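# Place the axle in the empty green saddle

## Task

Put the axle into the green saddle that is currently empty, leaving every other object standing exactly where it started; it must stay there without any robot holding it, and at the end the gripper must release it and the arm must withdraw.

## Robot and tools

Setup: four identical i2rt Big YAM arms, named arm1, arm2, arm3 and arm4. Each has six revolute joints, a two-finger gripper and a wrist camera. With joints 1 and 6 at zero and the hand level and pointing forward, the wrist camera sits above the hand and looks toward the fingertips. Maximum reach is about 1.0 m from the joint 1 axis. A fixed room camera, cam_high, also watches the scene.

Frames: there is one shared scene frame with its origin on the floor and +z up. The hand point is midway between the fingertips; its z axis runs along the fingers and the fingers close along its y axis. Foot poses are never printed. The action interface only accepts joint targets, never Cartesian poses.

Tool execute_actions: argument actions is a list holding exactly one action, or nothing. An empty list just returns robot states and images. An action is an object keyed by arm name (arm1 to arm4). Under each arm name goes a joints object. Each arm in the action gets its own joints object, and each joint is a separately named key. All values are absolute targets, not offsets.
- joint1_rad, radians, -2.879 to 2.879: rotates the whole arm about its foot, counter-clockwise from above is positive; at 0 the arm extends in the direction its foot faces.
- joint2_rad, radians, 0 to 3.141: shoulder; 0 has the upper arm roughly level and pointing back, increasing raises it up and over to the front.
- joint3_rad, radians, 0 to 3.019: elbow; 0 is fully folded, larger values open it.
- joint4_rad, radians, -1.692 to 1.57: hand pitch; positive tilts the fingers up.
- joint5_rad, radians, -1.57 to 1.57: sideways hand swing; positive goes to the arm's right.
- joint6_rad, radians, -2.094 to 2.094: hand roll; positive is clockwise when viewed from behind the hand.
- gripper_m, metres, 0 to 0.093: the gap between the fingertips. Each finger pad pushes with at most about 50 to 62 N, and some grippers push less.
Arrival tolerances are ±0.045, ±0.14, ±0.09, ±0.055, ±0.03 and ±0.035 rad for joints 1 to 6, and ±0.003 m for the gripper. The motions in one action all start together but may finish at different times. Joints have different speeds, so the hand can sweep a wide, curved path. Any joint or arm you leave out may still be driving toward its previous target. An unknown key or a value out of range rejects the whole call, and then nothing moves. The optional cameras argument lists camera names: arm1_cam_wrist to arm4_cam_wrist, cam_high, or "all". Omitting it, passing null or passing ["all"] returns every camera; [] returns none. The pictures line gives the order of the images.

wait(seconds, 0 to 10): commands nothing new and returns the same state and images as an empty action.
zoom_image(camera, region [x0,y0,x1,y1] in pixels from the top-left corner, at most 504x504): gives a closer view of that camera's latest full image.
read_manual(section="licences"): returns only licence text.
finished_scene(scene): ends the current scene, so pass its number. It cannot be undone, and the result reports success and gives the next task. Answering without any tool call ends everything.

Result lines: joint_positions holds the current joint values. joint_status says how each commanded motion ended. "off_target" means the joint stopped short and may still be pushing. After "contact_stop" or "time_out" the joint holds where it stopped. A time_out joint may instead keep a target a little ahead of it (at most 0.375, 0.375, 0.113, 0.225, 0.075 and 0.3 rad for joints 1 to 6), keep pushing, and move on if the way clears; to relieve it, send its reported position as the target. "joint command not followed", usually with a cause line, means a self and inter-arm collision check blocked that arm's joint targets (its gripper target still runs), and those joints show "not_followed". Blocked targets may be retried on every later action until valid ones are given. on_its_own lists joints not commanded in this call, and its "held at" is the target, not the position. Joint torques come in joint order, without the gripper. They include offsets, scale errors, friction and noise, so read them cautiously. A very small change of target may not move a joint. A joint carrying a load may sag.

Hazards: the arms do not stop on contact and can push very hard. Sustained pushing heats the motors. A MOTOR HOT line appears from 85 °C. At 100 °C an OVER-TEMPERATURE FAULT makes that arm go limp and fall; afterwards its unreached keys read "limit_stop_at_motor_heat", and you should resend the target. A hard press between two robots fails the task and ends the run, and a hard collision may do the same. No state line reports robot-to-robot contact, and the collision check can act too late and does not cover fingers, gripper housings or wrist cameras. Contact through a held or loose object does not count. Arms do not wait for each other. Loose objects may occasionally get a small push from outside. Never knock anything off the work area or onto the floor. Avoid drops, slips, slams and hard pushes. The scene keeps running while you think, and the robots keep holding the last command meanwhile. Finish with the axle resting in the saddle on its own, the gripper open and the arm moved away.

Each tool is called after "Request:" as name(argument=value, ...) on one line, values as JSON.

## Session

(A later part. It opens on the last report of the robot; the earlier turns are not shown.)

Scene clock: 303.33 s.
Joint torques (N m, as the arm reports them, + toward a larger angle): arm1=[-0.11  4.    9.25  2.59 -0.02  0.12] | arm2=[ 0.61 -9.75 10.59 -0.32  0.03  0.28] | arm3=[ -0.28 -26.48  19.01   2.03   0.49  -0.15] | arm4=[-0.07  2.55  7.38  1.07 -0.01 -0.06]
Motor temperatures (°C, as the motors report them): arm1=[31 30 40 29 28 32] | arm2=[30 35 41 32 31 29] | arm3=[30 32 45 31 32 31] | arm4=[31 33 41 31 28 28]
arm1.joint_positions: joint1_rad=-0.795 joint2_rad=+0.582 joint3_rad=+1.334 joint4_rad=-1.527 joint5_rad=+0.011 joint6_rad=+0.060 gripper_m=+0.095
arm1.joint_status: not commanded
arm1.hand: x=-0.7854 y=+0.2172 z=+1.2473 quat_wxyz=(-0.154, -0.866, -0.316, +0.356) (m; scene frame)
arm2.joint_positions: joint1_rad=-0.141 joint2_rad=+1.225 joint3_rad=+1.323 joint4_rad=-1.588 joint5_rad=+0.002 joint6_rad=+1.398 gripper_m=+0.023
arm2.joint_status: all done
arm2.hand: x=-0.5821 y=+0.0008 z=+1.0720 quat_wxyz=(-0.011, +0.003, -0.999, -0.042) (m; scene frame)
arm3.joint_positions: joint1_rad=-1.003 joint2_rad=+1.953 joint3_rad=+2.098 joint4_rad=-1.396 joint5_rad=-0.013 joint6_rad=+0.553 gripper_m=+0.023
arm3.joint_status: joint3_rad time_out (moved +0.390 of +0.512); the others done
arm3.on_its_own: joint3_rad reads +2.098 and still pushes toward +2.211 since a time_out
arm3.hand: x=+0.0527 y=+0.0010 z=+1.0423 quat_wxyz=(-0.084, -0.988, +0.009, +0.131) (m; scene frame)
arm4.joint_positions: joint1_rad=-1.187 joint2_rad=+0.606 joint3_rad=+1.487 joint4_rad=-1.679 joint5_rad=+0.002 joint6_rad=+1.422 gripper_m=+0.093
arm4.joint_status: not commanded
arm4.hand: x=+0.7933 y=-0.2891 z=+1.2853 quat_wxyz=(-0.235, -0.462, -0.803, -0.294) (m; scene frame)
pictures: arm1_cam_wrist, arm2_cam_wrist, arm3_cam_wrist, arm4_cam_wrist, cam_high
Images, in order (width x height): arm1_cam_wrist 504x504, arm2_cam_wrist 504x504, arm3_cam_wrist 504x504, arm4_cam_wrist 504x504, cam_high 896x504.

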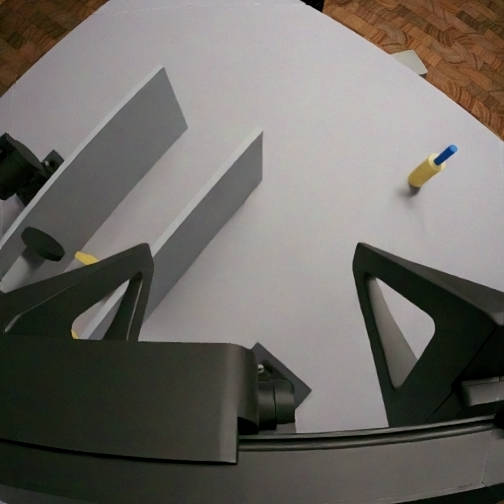

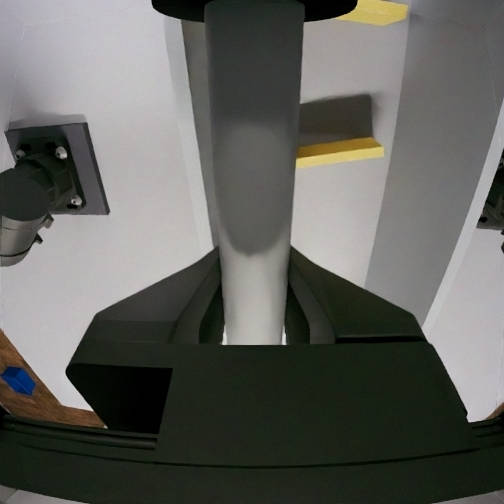

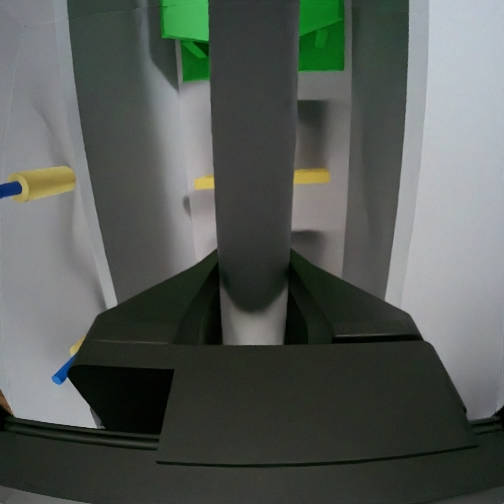

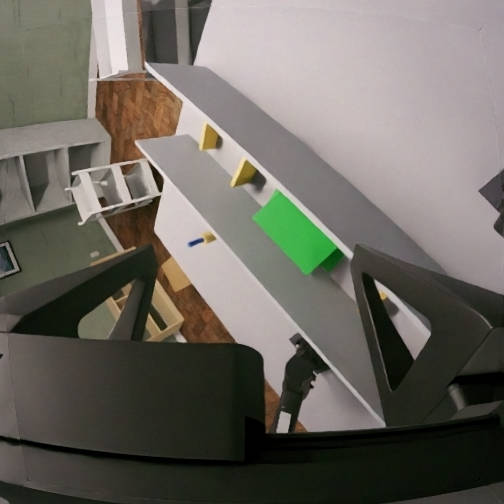

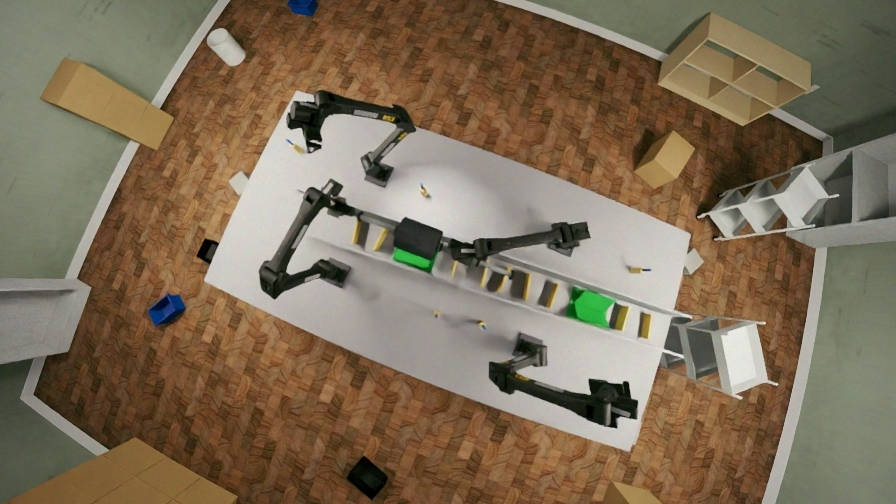

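Request:
execute_actions(actions=[{"arm3":{"joints":{"joint1_rad":-0.972,"joint2_rad":1.95,"joint3_rad":2.03,"joint4_rad":-1.2,"joint6_rad":0.57}},"arm2":{"joints":{"joint1_rad":-0.09,"joint2_rad":1.22,"joint3_rad":1.05,"joint4_rad":-1.375,"joint6_rad":1.46}}}], cameras=["arm2_cam_wrist","arm3_cam_wrist","cam_high"])

Scene clock: 320.57 s.
Joint torques (N m, as the arm reports them, + toward a larger angle): arm1=[-0.13  4.02  9.25  2.59 -0.02  0.13] | arm2=[ 0.87 -9.48 10.74 -0.54 -0.4   0.27] | arm3=[  0.01 -27.22  13.49   1.46   0.44  -0.19] | arm4=[-0.07  2.52  7.38  1.06 -0.01 -0.06]
Motor temperatures (°C, as the motors report them): arm1=[31 30 41 29 28 32] | arm2=[30 34 40 32 31 29] | arm3=[30 34 47 31 32 31] | arm4=[31 33 41 31 28 28]
arm1.joint_positions: joint1_rad=-0.795 joint2_rad=+0.582 joint3_rad=+1.334 joint4_rad=-1.527 joint5_rad=+0.011 joint6_rad=+0.060 gripper_m=+0.095
arm1.joint_status: not commanded
arm1.hand: x=-0.7854 y=+0.2172 z=+1.2473 quat_wxyz=(-0.154, -0.866, -0.316, +0.356) (m; scene frame)
arm2.joint_positions: joint1_rad=-0.099 joint2_rad=+1.233 joint3_rad=+1.032 joint4_rad=-1.366 joint5_rad=+0.013 joint6_rad=+1.439 gripper_m=+0.023
arm2.joint_status: all done
arm2.hand: x=-0.5969 y=-0.0183 z=+0.9582 quat_wxyz=(-0.010, +0.004, -1.000, -0.004) (m; scene frame)
arm3.joint_positions: joint1_rad=-0.986 joint2_rad=+2.030 joint3_rad=+1.982 joint4_rad=-1.214 joint5_rad=-0.010 joint6_rad=+0.577 gripper_m=+0.023
arm3.joint_status: all done
arm3.hand: x=+0.0372 y=-0.0211 z=+0.9511 quat_wxyz=(-0.083, -0.989, +0.013, +0.126) (m; scene frame)
arm4.joint_positions: joint1_rad=-1.187 joint2_rad=+0.606 joint3_rad=+1.487 joint4_rad=-1.679 joint5_rad=+0.002 joint6_rad=+1.422 gripper_m=+0.093
arm4.joint_status: not commanded
arm4.hand: x=+0.7933 y=-0.2891 z=+1.2853 quat_wxyz=(-0.235, -0.462, -0.803, -0.294) (m; scene frame)
pictures: arm2_cam_wrist, arm3_cam_wrist, cam_high
Images, in order (width x height): arm2_cam_wrist 504x504, arm3_cam_wrist 504x504, cam_high 896x504.

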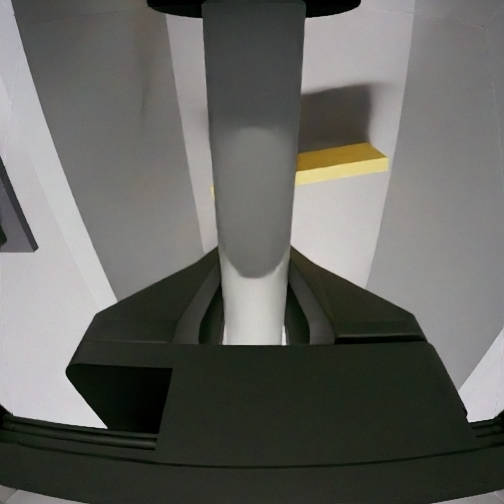

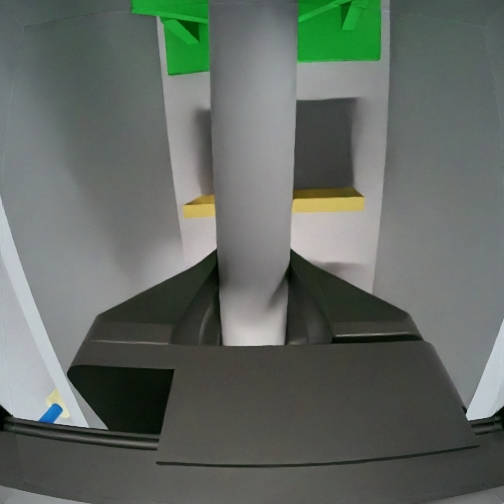

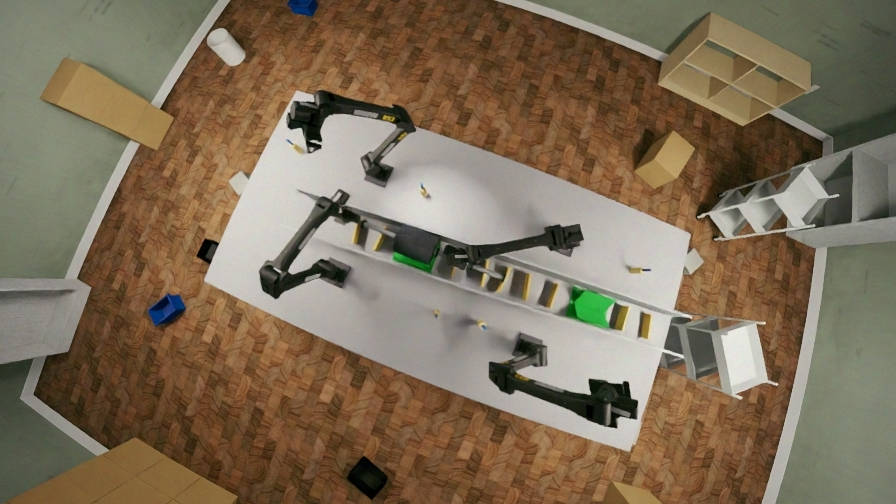

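Request:
zoom_image(camera="cam_high", region=[330, 190, 510, 300])

Region (330, 190, 510, 300) of cam_high's 896x504 image, scaled by 2.800, with more detail than that image has.

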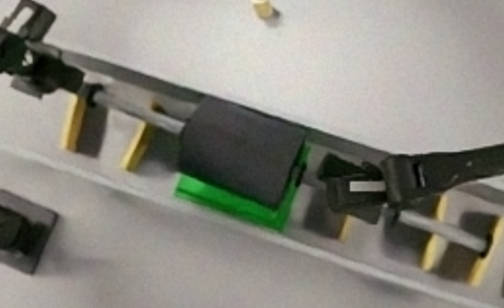

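Request:
execute_actions(actions=[{"arm3":{"joints":{"joint1_rad":-0.956,"joint2_rad":2.025,"joint3_rad":2.01,"joint4_rad":-1.095,"joint6_rad":0.58}},"arm2":{"joints":{"joint1_rad":-0.055,"joint2_rad":1.19,"joint3_rad":0.87,"joint4_rad":-1.225,"joint6_rad":1.49}}}], cameras=["arm2_cam_wrist","arm3_cam_wrist","cam_high"])

Request:
zoom_image(camera="cam_high", region=[330, 190, 510, 300])

Scene clock: 335.73 s.
Joint torques (N m, as the arm reports them, + toward a larger angle): arm1=[-0.14  4.02  9.24  2.59 -0.02  0.13] | arm2=[ 1.19 -8.58 10.08 -0.36 -0.53  0.37] | arm3=[ -0.1  -27.7   13.24   1.47   0.38  -0.11] | arm4=[-0.12  2.53  7.37  1.1  -0.01 -0.06]
Motor temperatures (°C, as the motors report them): arm1=[31 30 41 29 28 32] | arm2=[30 34 39 32 31 29] | arm3=[30 35 44 31 32 31] | arm4=[31 33 41 31 28 28]
arm1.joint_positions: joint1_rad=-0.795 joint2_rad=+0.582 joint3_rad=+1.334 joint4_rad=-1.527 joint5_rad=+0.011 joint6_rad=+0.060 gripper_m=+0.095
arm1.joint_status: not commanded
arm1.hand: x=-0.7854 y=+0.2172 z=+1.2473 quat_wxyz=(-0.154, -0.866, -0.316, +0.356) (m; scene frame)
arm2.joint_positions: joint1_rad=-0.067 joint2_rad=+1.204 joint3_rad=+0.856 joint4_rad=-1.218 joint5_rad=+0.017 joint6_rad=+1.461 gripper_m=+0.023
arm2.joint_status: all done
arm2.hand: x=-0.6092 y=-0.0428 z=+0.9020 quat_wxyz=(-0.012, +0.009, -1.000, -0.004) (m; scene frame)
arm3.joint_positions: joint1_rad=-0.973 joint2_rad=+2.101 joint3_rad=+1.966 joint4_rad=-1.111 joint5_rad=-0.010 joint6_rad=+0.583 gripper_m=+0.023
arm3.joint_status: all done
arm3.hand: x=+0.0233 y=-0.0400 z=+0.9018 quat_wxyz=(-0.088, -0.987, +0.010, +0.132) (m; scene frame)
arm4.joint_positions: joint1_rad=-1.187 joint2_rad=+0.606 joint3_rad=+1.487 joint4_rad=-1.679 joint5_rad=+0.002 joint6_rad=+1.422 gripper_m=+0.093
arm4.joint_status: not commanded
arm4.hand: x=+0.7933 y=-0.2891 z=+1.2853 quat_wxyz=(-0.235, -0.462, -0.803, -0.294) (m; scene frame)
pictures: arm2_cam_wrist, arm3_cam_wrist, cam_high
Images, in order (width x height): arm2_cam_wrist 504x504, arm3_cam_wrist 504x504, cam_high 896x504.

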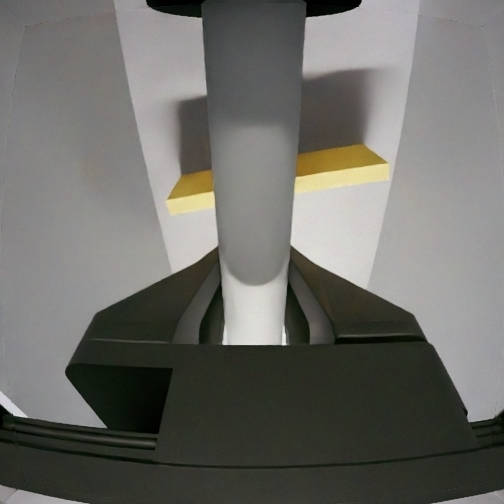

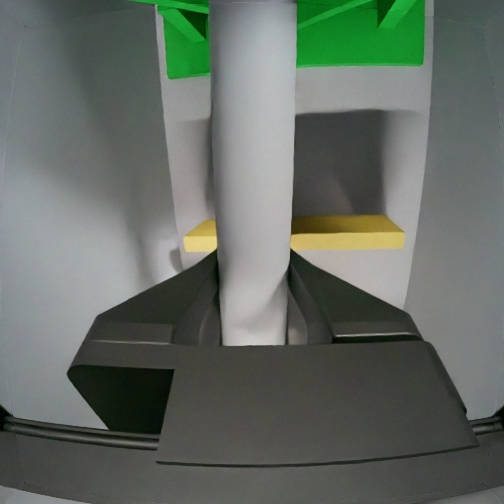

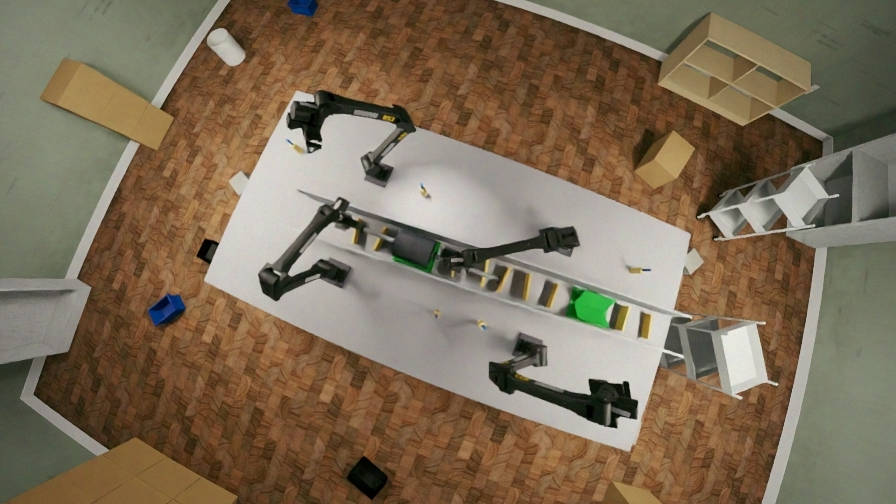

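Region (330, 190, 510, 300) of cam_high's 896x504 image, scaled by 2.800, with more detail than that image has.

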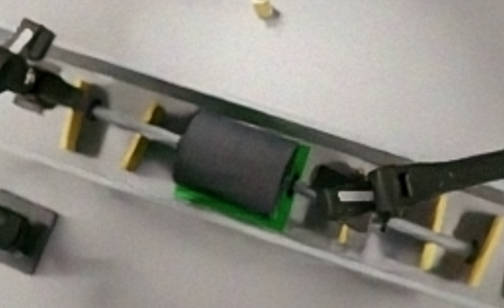

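Request:
execute_actions(actions=[{"arm3":{"joints":{"joint2_rad":2.055}},"arm2":{"joints":{"joint3_rad":0.815,"joint4_rad":-1.17}}}], cameras=[])

Scene clock: 339.93 s.
Joint torques (N m, as the arm reports them, + toward a larger angle): arm1=[-0.1   4.01  9.25  2.58 -0.02  0.13] | arm2=[ 1.28 -8.53  9.1  -0.41 -0.69  0.4 ] | arm3=[  0.1  -26.03  13.04   1.42   0.52  -0.06] | arm4=[-0.12  2.5   7.36  1.08 -0.01 -0.06]
Motor temperatures (°C, as the motors report them): arm1=[31 30 41 29 28 32] | arm2=[30 34 39 32 31 29] | arm3=[30 35 44 31 32 31] | arm4=[31 33 41 31 28 28]
arm1.joint_positions: joint1_rad=-0.795 joint2_rad=+0.582 joint3_rad=+1.334 joint4_rad=-1.527 joint5_rad=+0.011 joint6_rad=+0.060 gripper_m=+0.095
arm1.joint_status: not commanded
arm1.hand: x=-0.7854 y=+0.2172 z=+1.2473 quat_wxyz=(-0.154, -0.866, -0.316, +0.356) (m; scene frame)
arm2.joint_positions: joint1_rad=-0.067 joint2_rad=+1.204 joint3_rad=+0.811 joint4_rad=-1.163 joint5_rad=+0.021 joint6_rad=+1.459 gripper_m=+0.023
arm2.joint_status: all done
arm2.hand: x=-0.6088 y=-0.0464 z=+0.8859 quat_wxyz=(-0.014, +0.010, -1.000, -0.009) (m; scene frame)
arm3.joint_positions: joint1_rad=-0.973 joint2_rad=+2.112 joint3_rad=+1.966 joint4_rad=-1.111 joint5_rad=-0.011 joint6_rad=+0.581 gripper_m=+0.023
arm3.joint_status: all done
arm3.hand: x=+0.0236 y=-0.0405 z=+0.8943 quat_wxyz=(-0.086, -0.988, +0.008, +0.127) (m; scene frame)
arm4.joint_positions: joint1_rad=-1.187 joint2_rad=+0.606 joint3_rad=+1.487 joint4_rad=-1.679 joint5_rad=+0.002 joint6_rad=+1.422 gripper_m=+0.093
arm4.joint_status: not commanded
arm4.hand: x=+0.7933 y=-0.2891 z=+1.2853 quat_wxyz=(-0.235, -0.462, -0.803, -0.294) (m; scene frame)
pictures: none
No camera images: the call's "cameras" was empty. Leave "cameras" out to get every camera's image.

Contact is starting; unload arm3, then release.

Request:
execute_actions(actions=[{"arm3":{"joints":{"joint2_rad":2.09,"joint3_rad":1.975}}}], cameras=[])

Request:
execute_actions(actions=[{"arm3":{"joints":{"gripper_m":0.07}},"arm2":{"joints":{"gripper_m":0.07}}}], cameras=["arm2_cam_wrist","arm3_cam_wrist"])

Request:
execute_actions(actions=[{"arm3":{"joints":{"joint2_rad":1.93,"joint3_rad":2.15,"joint4_rad":-1.38}},"arm2":{"joints":{"joint2_rad":1.15,"joint3_rad":1.25,"joint4_rad":-1.65}}}], cameras=[])

Request:
execute_actions(actions=[{"arm3":{"joints":{"joint2_rad":1.2,"joint3_rad":1.7}},"arm2":{"joints":{"joint2_rad":0.7,"joint3_rad":1.4}}}], cameras=["cam_high","arm3_cam_wrist"])

Scene clock: 346.00 s.
Joint torques (N m, as the arm reports them, + toward a larger angle): arm1=[-0.12  4.02  9.25  2.58 -0.02  0.13] | arm2=[ 1.11 -8.48  9.06 -0.49 -0.48  0.4 ] | arm3=[  0.47 -24.61  11.05   0.59   0.2   -0.03] | arm4=[-0.12  2.58  7.37  1.07 -0.01 -0.06]
Motor temperatures (°C, as the motors report them): arm1=[31 30 41 29 28 32] | arm2=[30 34 39 32 31 29] | arm3=[30 35 44 31 32 31] | arm4=[31 33 41 31 28 28]
arm1.joint_positions: joint1_rad=-0.795 joint2_rad=+0.582 joint3_rad=+1.334 joint4_rad=-1.527 joint5_rad=+0.011 joint6_rad=+0.060 gripper_m=+0.095
arm1.joint_status: not commanded
arm1.hand: x=-0.7854 y=+0.2172 z=+1.2473 quat_wxyz=(-0.154, -0.866, -0.316, +0.356) (m; scene frame)
arm2.joint_positions: joint1_rad=-0.067 joint2_rad=+1.204 joint3_rad=+0.811 joint4_rad=-1.161 joint5_rad=+0.015 joint6_rad=+1.459 gripper_m=+0.023
arm2.joint_status: not commanded
arm2.hand: x=-0.6098 y=-0.0458 z=+0.8859 quat_wxyz=(-0.011, +0.010, -1.000, -0.010) (m; scene frame)
arm3.joint_positions: joint1_rad=-0.973 joint2_rad=+2.128 joint3_rad=+1.952 joint4_rad=-1.093 joint5_rad=-0.004 joint6_rad=+0.575 gripper_m=+0.023
arm3.joint_status: all done
arm3.hand: x=+0.0231 y=-0.0392 z=+0.8779 quat_wxyz=(-0.079, -0.989, +0.006, +0.124) (m; scene frame)
arm4.joint_positions: joint1_rad=-1.187 joint2_rad=+0.606 joint3_rad=+1.487 joint4_rad=-1.679 joint5_rad=+0.002 joint6_rad=+1.422 gripper_m=+0.093
arm4.joint_status: not commanded
arm4.hand: x=+0.7933 y=-0.2891 z=+1.2853 quat_wxyz=(-0.235, -0.462, -0.803, -0.294) (m; scene frame)
pictures: none
No camera images: the call's "cameras" was empty. Leave "cameras" out to get every camera's image.

Scene clock: 346.73 s.
Joint torques (N m, as the arm reports them, + toward a larger angle): arm1=[-0.1   4.02  9.25  2.6  -0.02  0.12] | arm2=[ 1.05 -8.34  9.17 -0.24 -0.03  0.14] | arm3=[  0.25 -23.97  11.11   0.79   0.23  -0.09] | arm4=[-0.13  2.53  7.38  1.05 -0.01 -0.06]
Motor temperatures (°C, as the motors report them): arm1=[31 30 41 29 28 32] | arm2=[30 34 39 32 31 29] | arm3=[30 35 43 31 32 31] | arm4=[31 33 41 31 28 28]
arm1.joint_positions: joint1_rad=-0.795 joint2_rad=+0.582 joint3_rad=+1.334 joint4_rad=-1.527 joint5_rad=+0.011 joint6_rad=+0.060 gripper_m=+0.095
arm1.joint_status: not commanded
arm1.hand: x=-0.7854 y=+0.2172 z=+1.2473 quat_wxyz=(-0.154, -0.866, -0.316, +0.356) (m; scene frame)
arm2.joint_positions: joint1_rad=-0.065 joint2_rad=+1.201 joint3_rad=+0.810 joint4_rad=-1.165 joint5_rad=+0.004 joint6_rad=+1.480 gripper_m=+0.070
arm2.joint_status: all done
arm2.hand: x=-0.6123 y=-0.0471 z=+0.8862 quat_wxyz=(-0.006, +0.001, -1.000, -0.009) (m; scene frame)
arm3.joint_positions: joint1_rad=-0.973 joint2_rad=+2.122 joint3_rad=+1.952 joint4_rad=-1.093 joint5_rad=-0.003 joint6_rad=+0.575 gripper_m=+0.070
arm3.joint_status: all done
arm3.hand: x=+0.0229 y=-0.0391 z=+0.8817 quat_wxyz=(-0.080, -0.989, +0.006, +0.126) (m; scene frame)
arm4.joint_positions: joint1_rad=-1.187 joint2_rad=+0.606 joint3_rad=+1.487 joint4_rad=-1.679 joint5_rad=+0.002 joint6_rad=+1.422 gripper_m=+0.093
arm4.joint_status: not commanded
arm4.hand: x=+0.7933 y=-0.2891 z=+1.2853 quat_wxyz=(-0.235, -0.462, -0.803, -0.294) (m; scene frame)
pictures: arm2_cam_wrist, arm3_cam_wrist
Images, in order (width x height): arm2_cam_wrist 504x504, arm3_cam_wrist 504x504.

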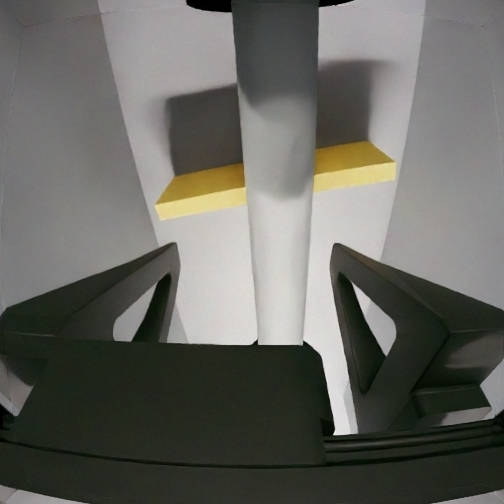

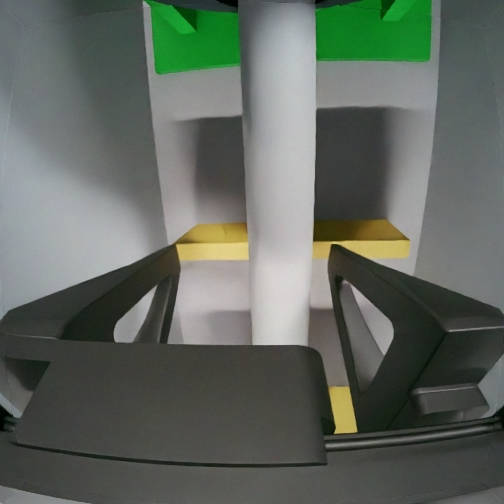

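Scene clock: 348.07 s.
Joint torques (N m, as the arm reports them, + toward a larger angle): arm1=[-0.1   4.01  9.25  2.59 -0.02  0.13] | arm2=[ 1.08 -7.17 12.93 -0.45 -0.03  0.13] | arm3=[ -0.11 -17.77  11.19   0.25   0.16  -0.02] | arm4=[-0.1   2.55  7.37  1.08  0.   -0.07]
Motor temperatures (°C, as the motors report them): arm1=[31 30 41 29 28 32] | arm2=[30 34 39 32 31 29] | arm3=[30 35 43 31 32 31] | arm4=[31 33 41 31 28 28]
arm1.joint_positions: joint1_rad=-0.795 joint2_rad=+0.582 joint3_rad=+1.334 joint4_rad=-1.527 joint5_rad=+0.011 joint6_rad=+0.060 gripper_m=+0.095
arm1.joint_status: not commanded
arm1.hand: x=-0.7854 y=+0.2172 z=+1.2473 quat_wxyz=(-0.154, -0.866, -0.316, +0.356) (m; scene frame)
arm2.joint_positions: joint1_rad=-0.065 joint2_rad=+1.148 joint3_rad=+1.206 joint4_rad=-1.641 joint5_rad=+0.003 joint6_rad=+1.481 gripper_m=+0.070
arm2.joint_status: all done
arm2.hand: x=-0.6132 y=-0.0462 z=+1.0500 quat_wxyz=(-0.004, +0.000, -1.000, +0.003) (m; scene frame)
arm3.joint_positions: joint1_rad=-0.973 joint2_rad=+1.921 joint3_rad=+2.129 joint4_rad=-1.365 joint5_rad=-0.003 joint6_rad=+0.575 gripper_m=+0.070
arm3.joint_status: all done
arm3.hand: x=+0.0565 y=-0.0190 z=+1.0806 quat_wxyz=(-0.109, -0.979, +0.006, +0.171) (m; scene frame)
arm4.joint_positions: joint1_rad=-1.187 joint2_rad=+0.606 joint3_rad=+1.487 joint4_rad=-1.679 joint5_rad=+0.002 joint6_rad=+1.422 gripper_m=+0.093
arm4.joint_status: not commanded
arm4.hand: x=+0.7933 y=-0.2891 z=+1.2853 quat_wxyz=(-0.235, -0.462, -0.803, -0.294) (m; scene frame)
pictures: none
No camera images: the call's "cameras" was empty. Leave "cameras" out to get every camera's image.

Scene clock: 349.80 s.
Joint torques (N m, as the arm reports them, + toward a larger angle): arm1=[-0.13  3.97  9.24  2.59 -0.02  0.12] | arm2=[ 1.04  1.03  9.83  0.86 -0.03  0.07] | arm3=[ 0.01 -8.21  9.99  0.79  0.19 -0.03] | arm4=[-0.11  2.57  7.39  1.07  0.   -0.06]
Motor temperatures (°C, as the motors report them): arm1=[31 30 41 29 28 32] | arm2=[30 34 39 32 31 29] | arm3=[30 34 43 31 32 31] | arm4=[31 33 41 31 28 28]
arm1.joint_positions: joint1_rad=-0.795 joint2_rad=+0.582 joint3_rad=+1.334 joint4_rad=-1.527 joint5_rad=+0.011 joint6_rad=+0.060 gripper_m=+0.095
arm1.joint_status: not commanded
arm1.hand: x=-0.7854 y=+0.2172 z=+1.2473 quat_wxyz=(-0.154, -0.866, -0.316, +0.356) (m; scene frame)
arm2.joint_positions: joint1_rad=-0.065 joint2_rad=+0.704 joint3_rad=+1.383 joint4_rad=-1.646 joint5_rad=+0.003 joint6_rad=+1.481 gripper_m=+0.070
arm2.joint_status: all done
arm2.hand: x=-0.6226 y=-0.1395 z=+1.2339 quat_wxyz=(-0.031, +0.000, -0.954, -0.298) (m; scene frame)
arm3.joint_positions: joint1_rad=-0.973 joint2_rad=+1.203 joint3_rad=+1.690 joint4_rad=-1.368 joint5_rad=-0.003 joint6_rad=+0.575 gripper_m=+0.070
arm3.joint_status: all done
arm3.hand: x=+0.2633 y=+0.1104 z=+1.2630 quat_wxyz=(-0.180, -0.942, +0.005, +0.283) (m; scene frame)
arm4.joint_positions: joint1_rad=-1.187 joint2_rad=+0.606 joint3_rad=+1.487 joint4_rad=-1.679 joint5_rad=+0.002 joint6_rad=+1.422 gripper_m=+0.093
arm4.joint_status: not commanded
arm4.hand: x=+0.7933 y=-0.2891 z=+1.2853 quat_wxyz=(-0.235, -0.462, -0.803, -0.294) (m; scene frame)
pictures: arm3_cam_wrist, cam_high
Images, in order (width x height): arm3_cam_wrist 504x504, cam_high 896x504.

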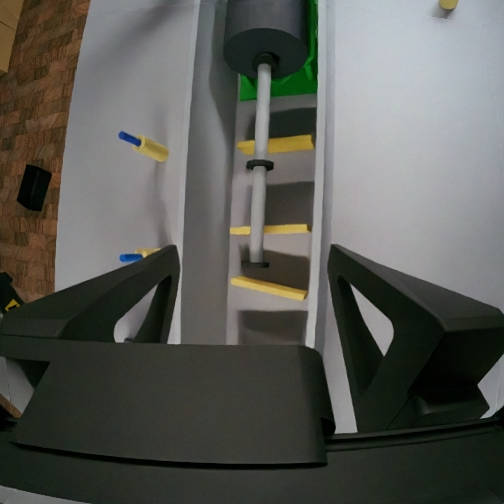

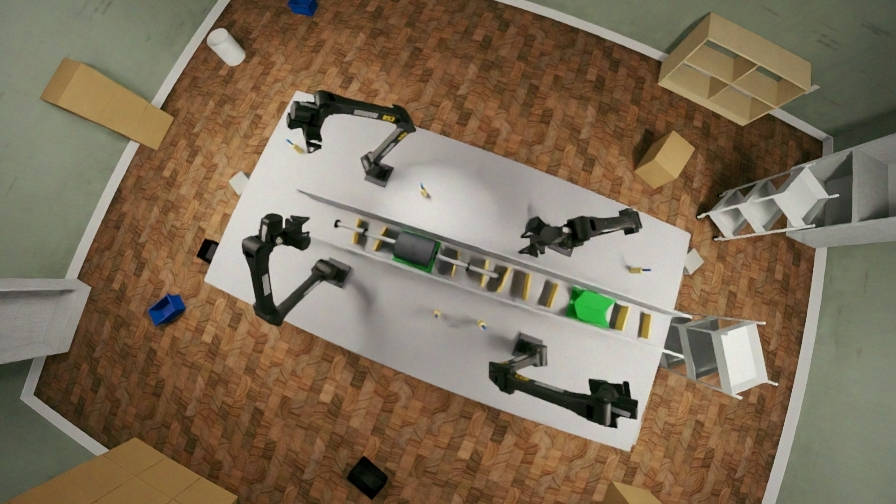

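Request:
finished_scene(scene=1)

The scene is finished: the task was done.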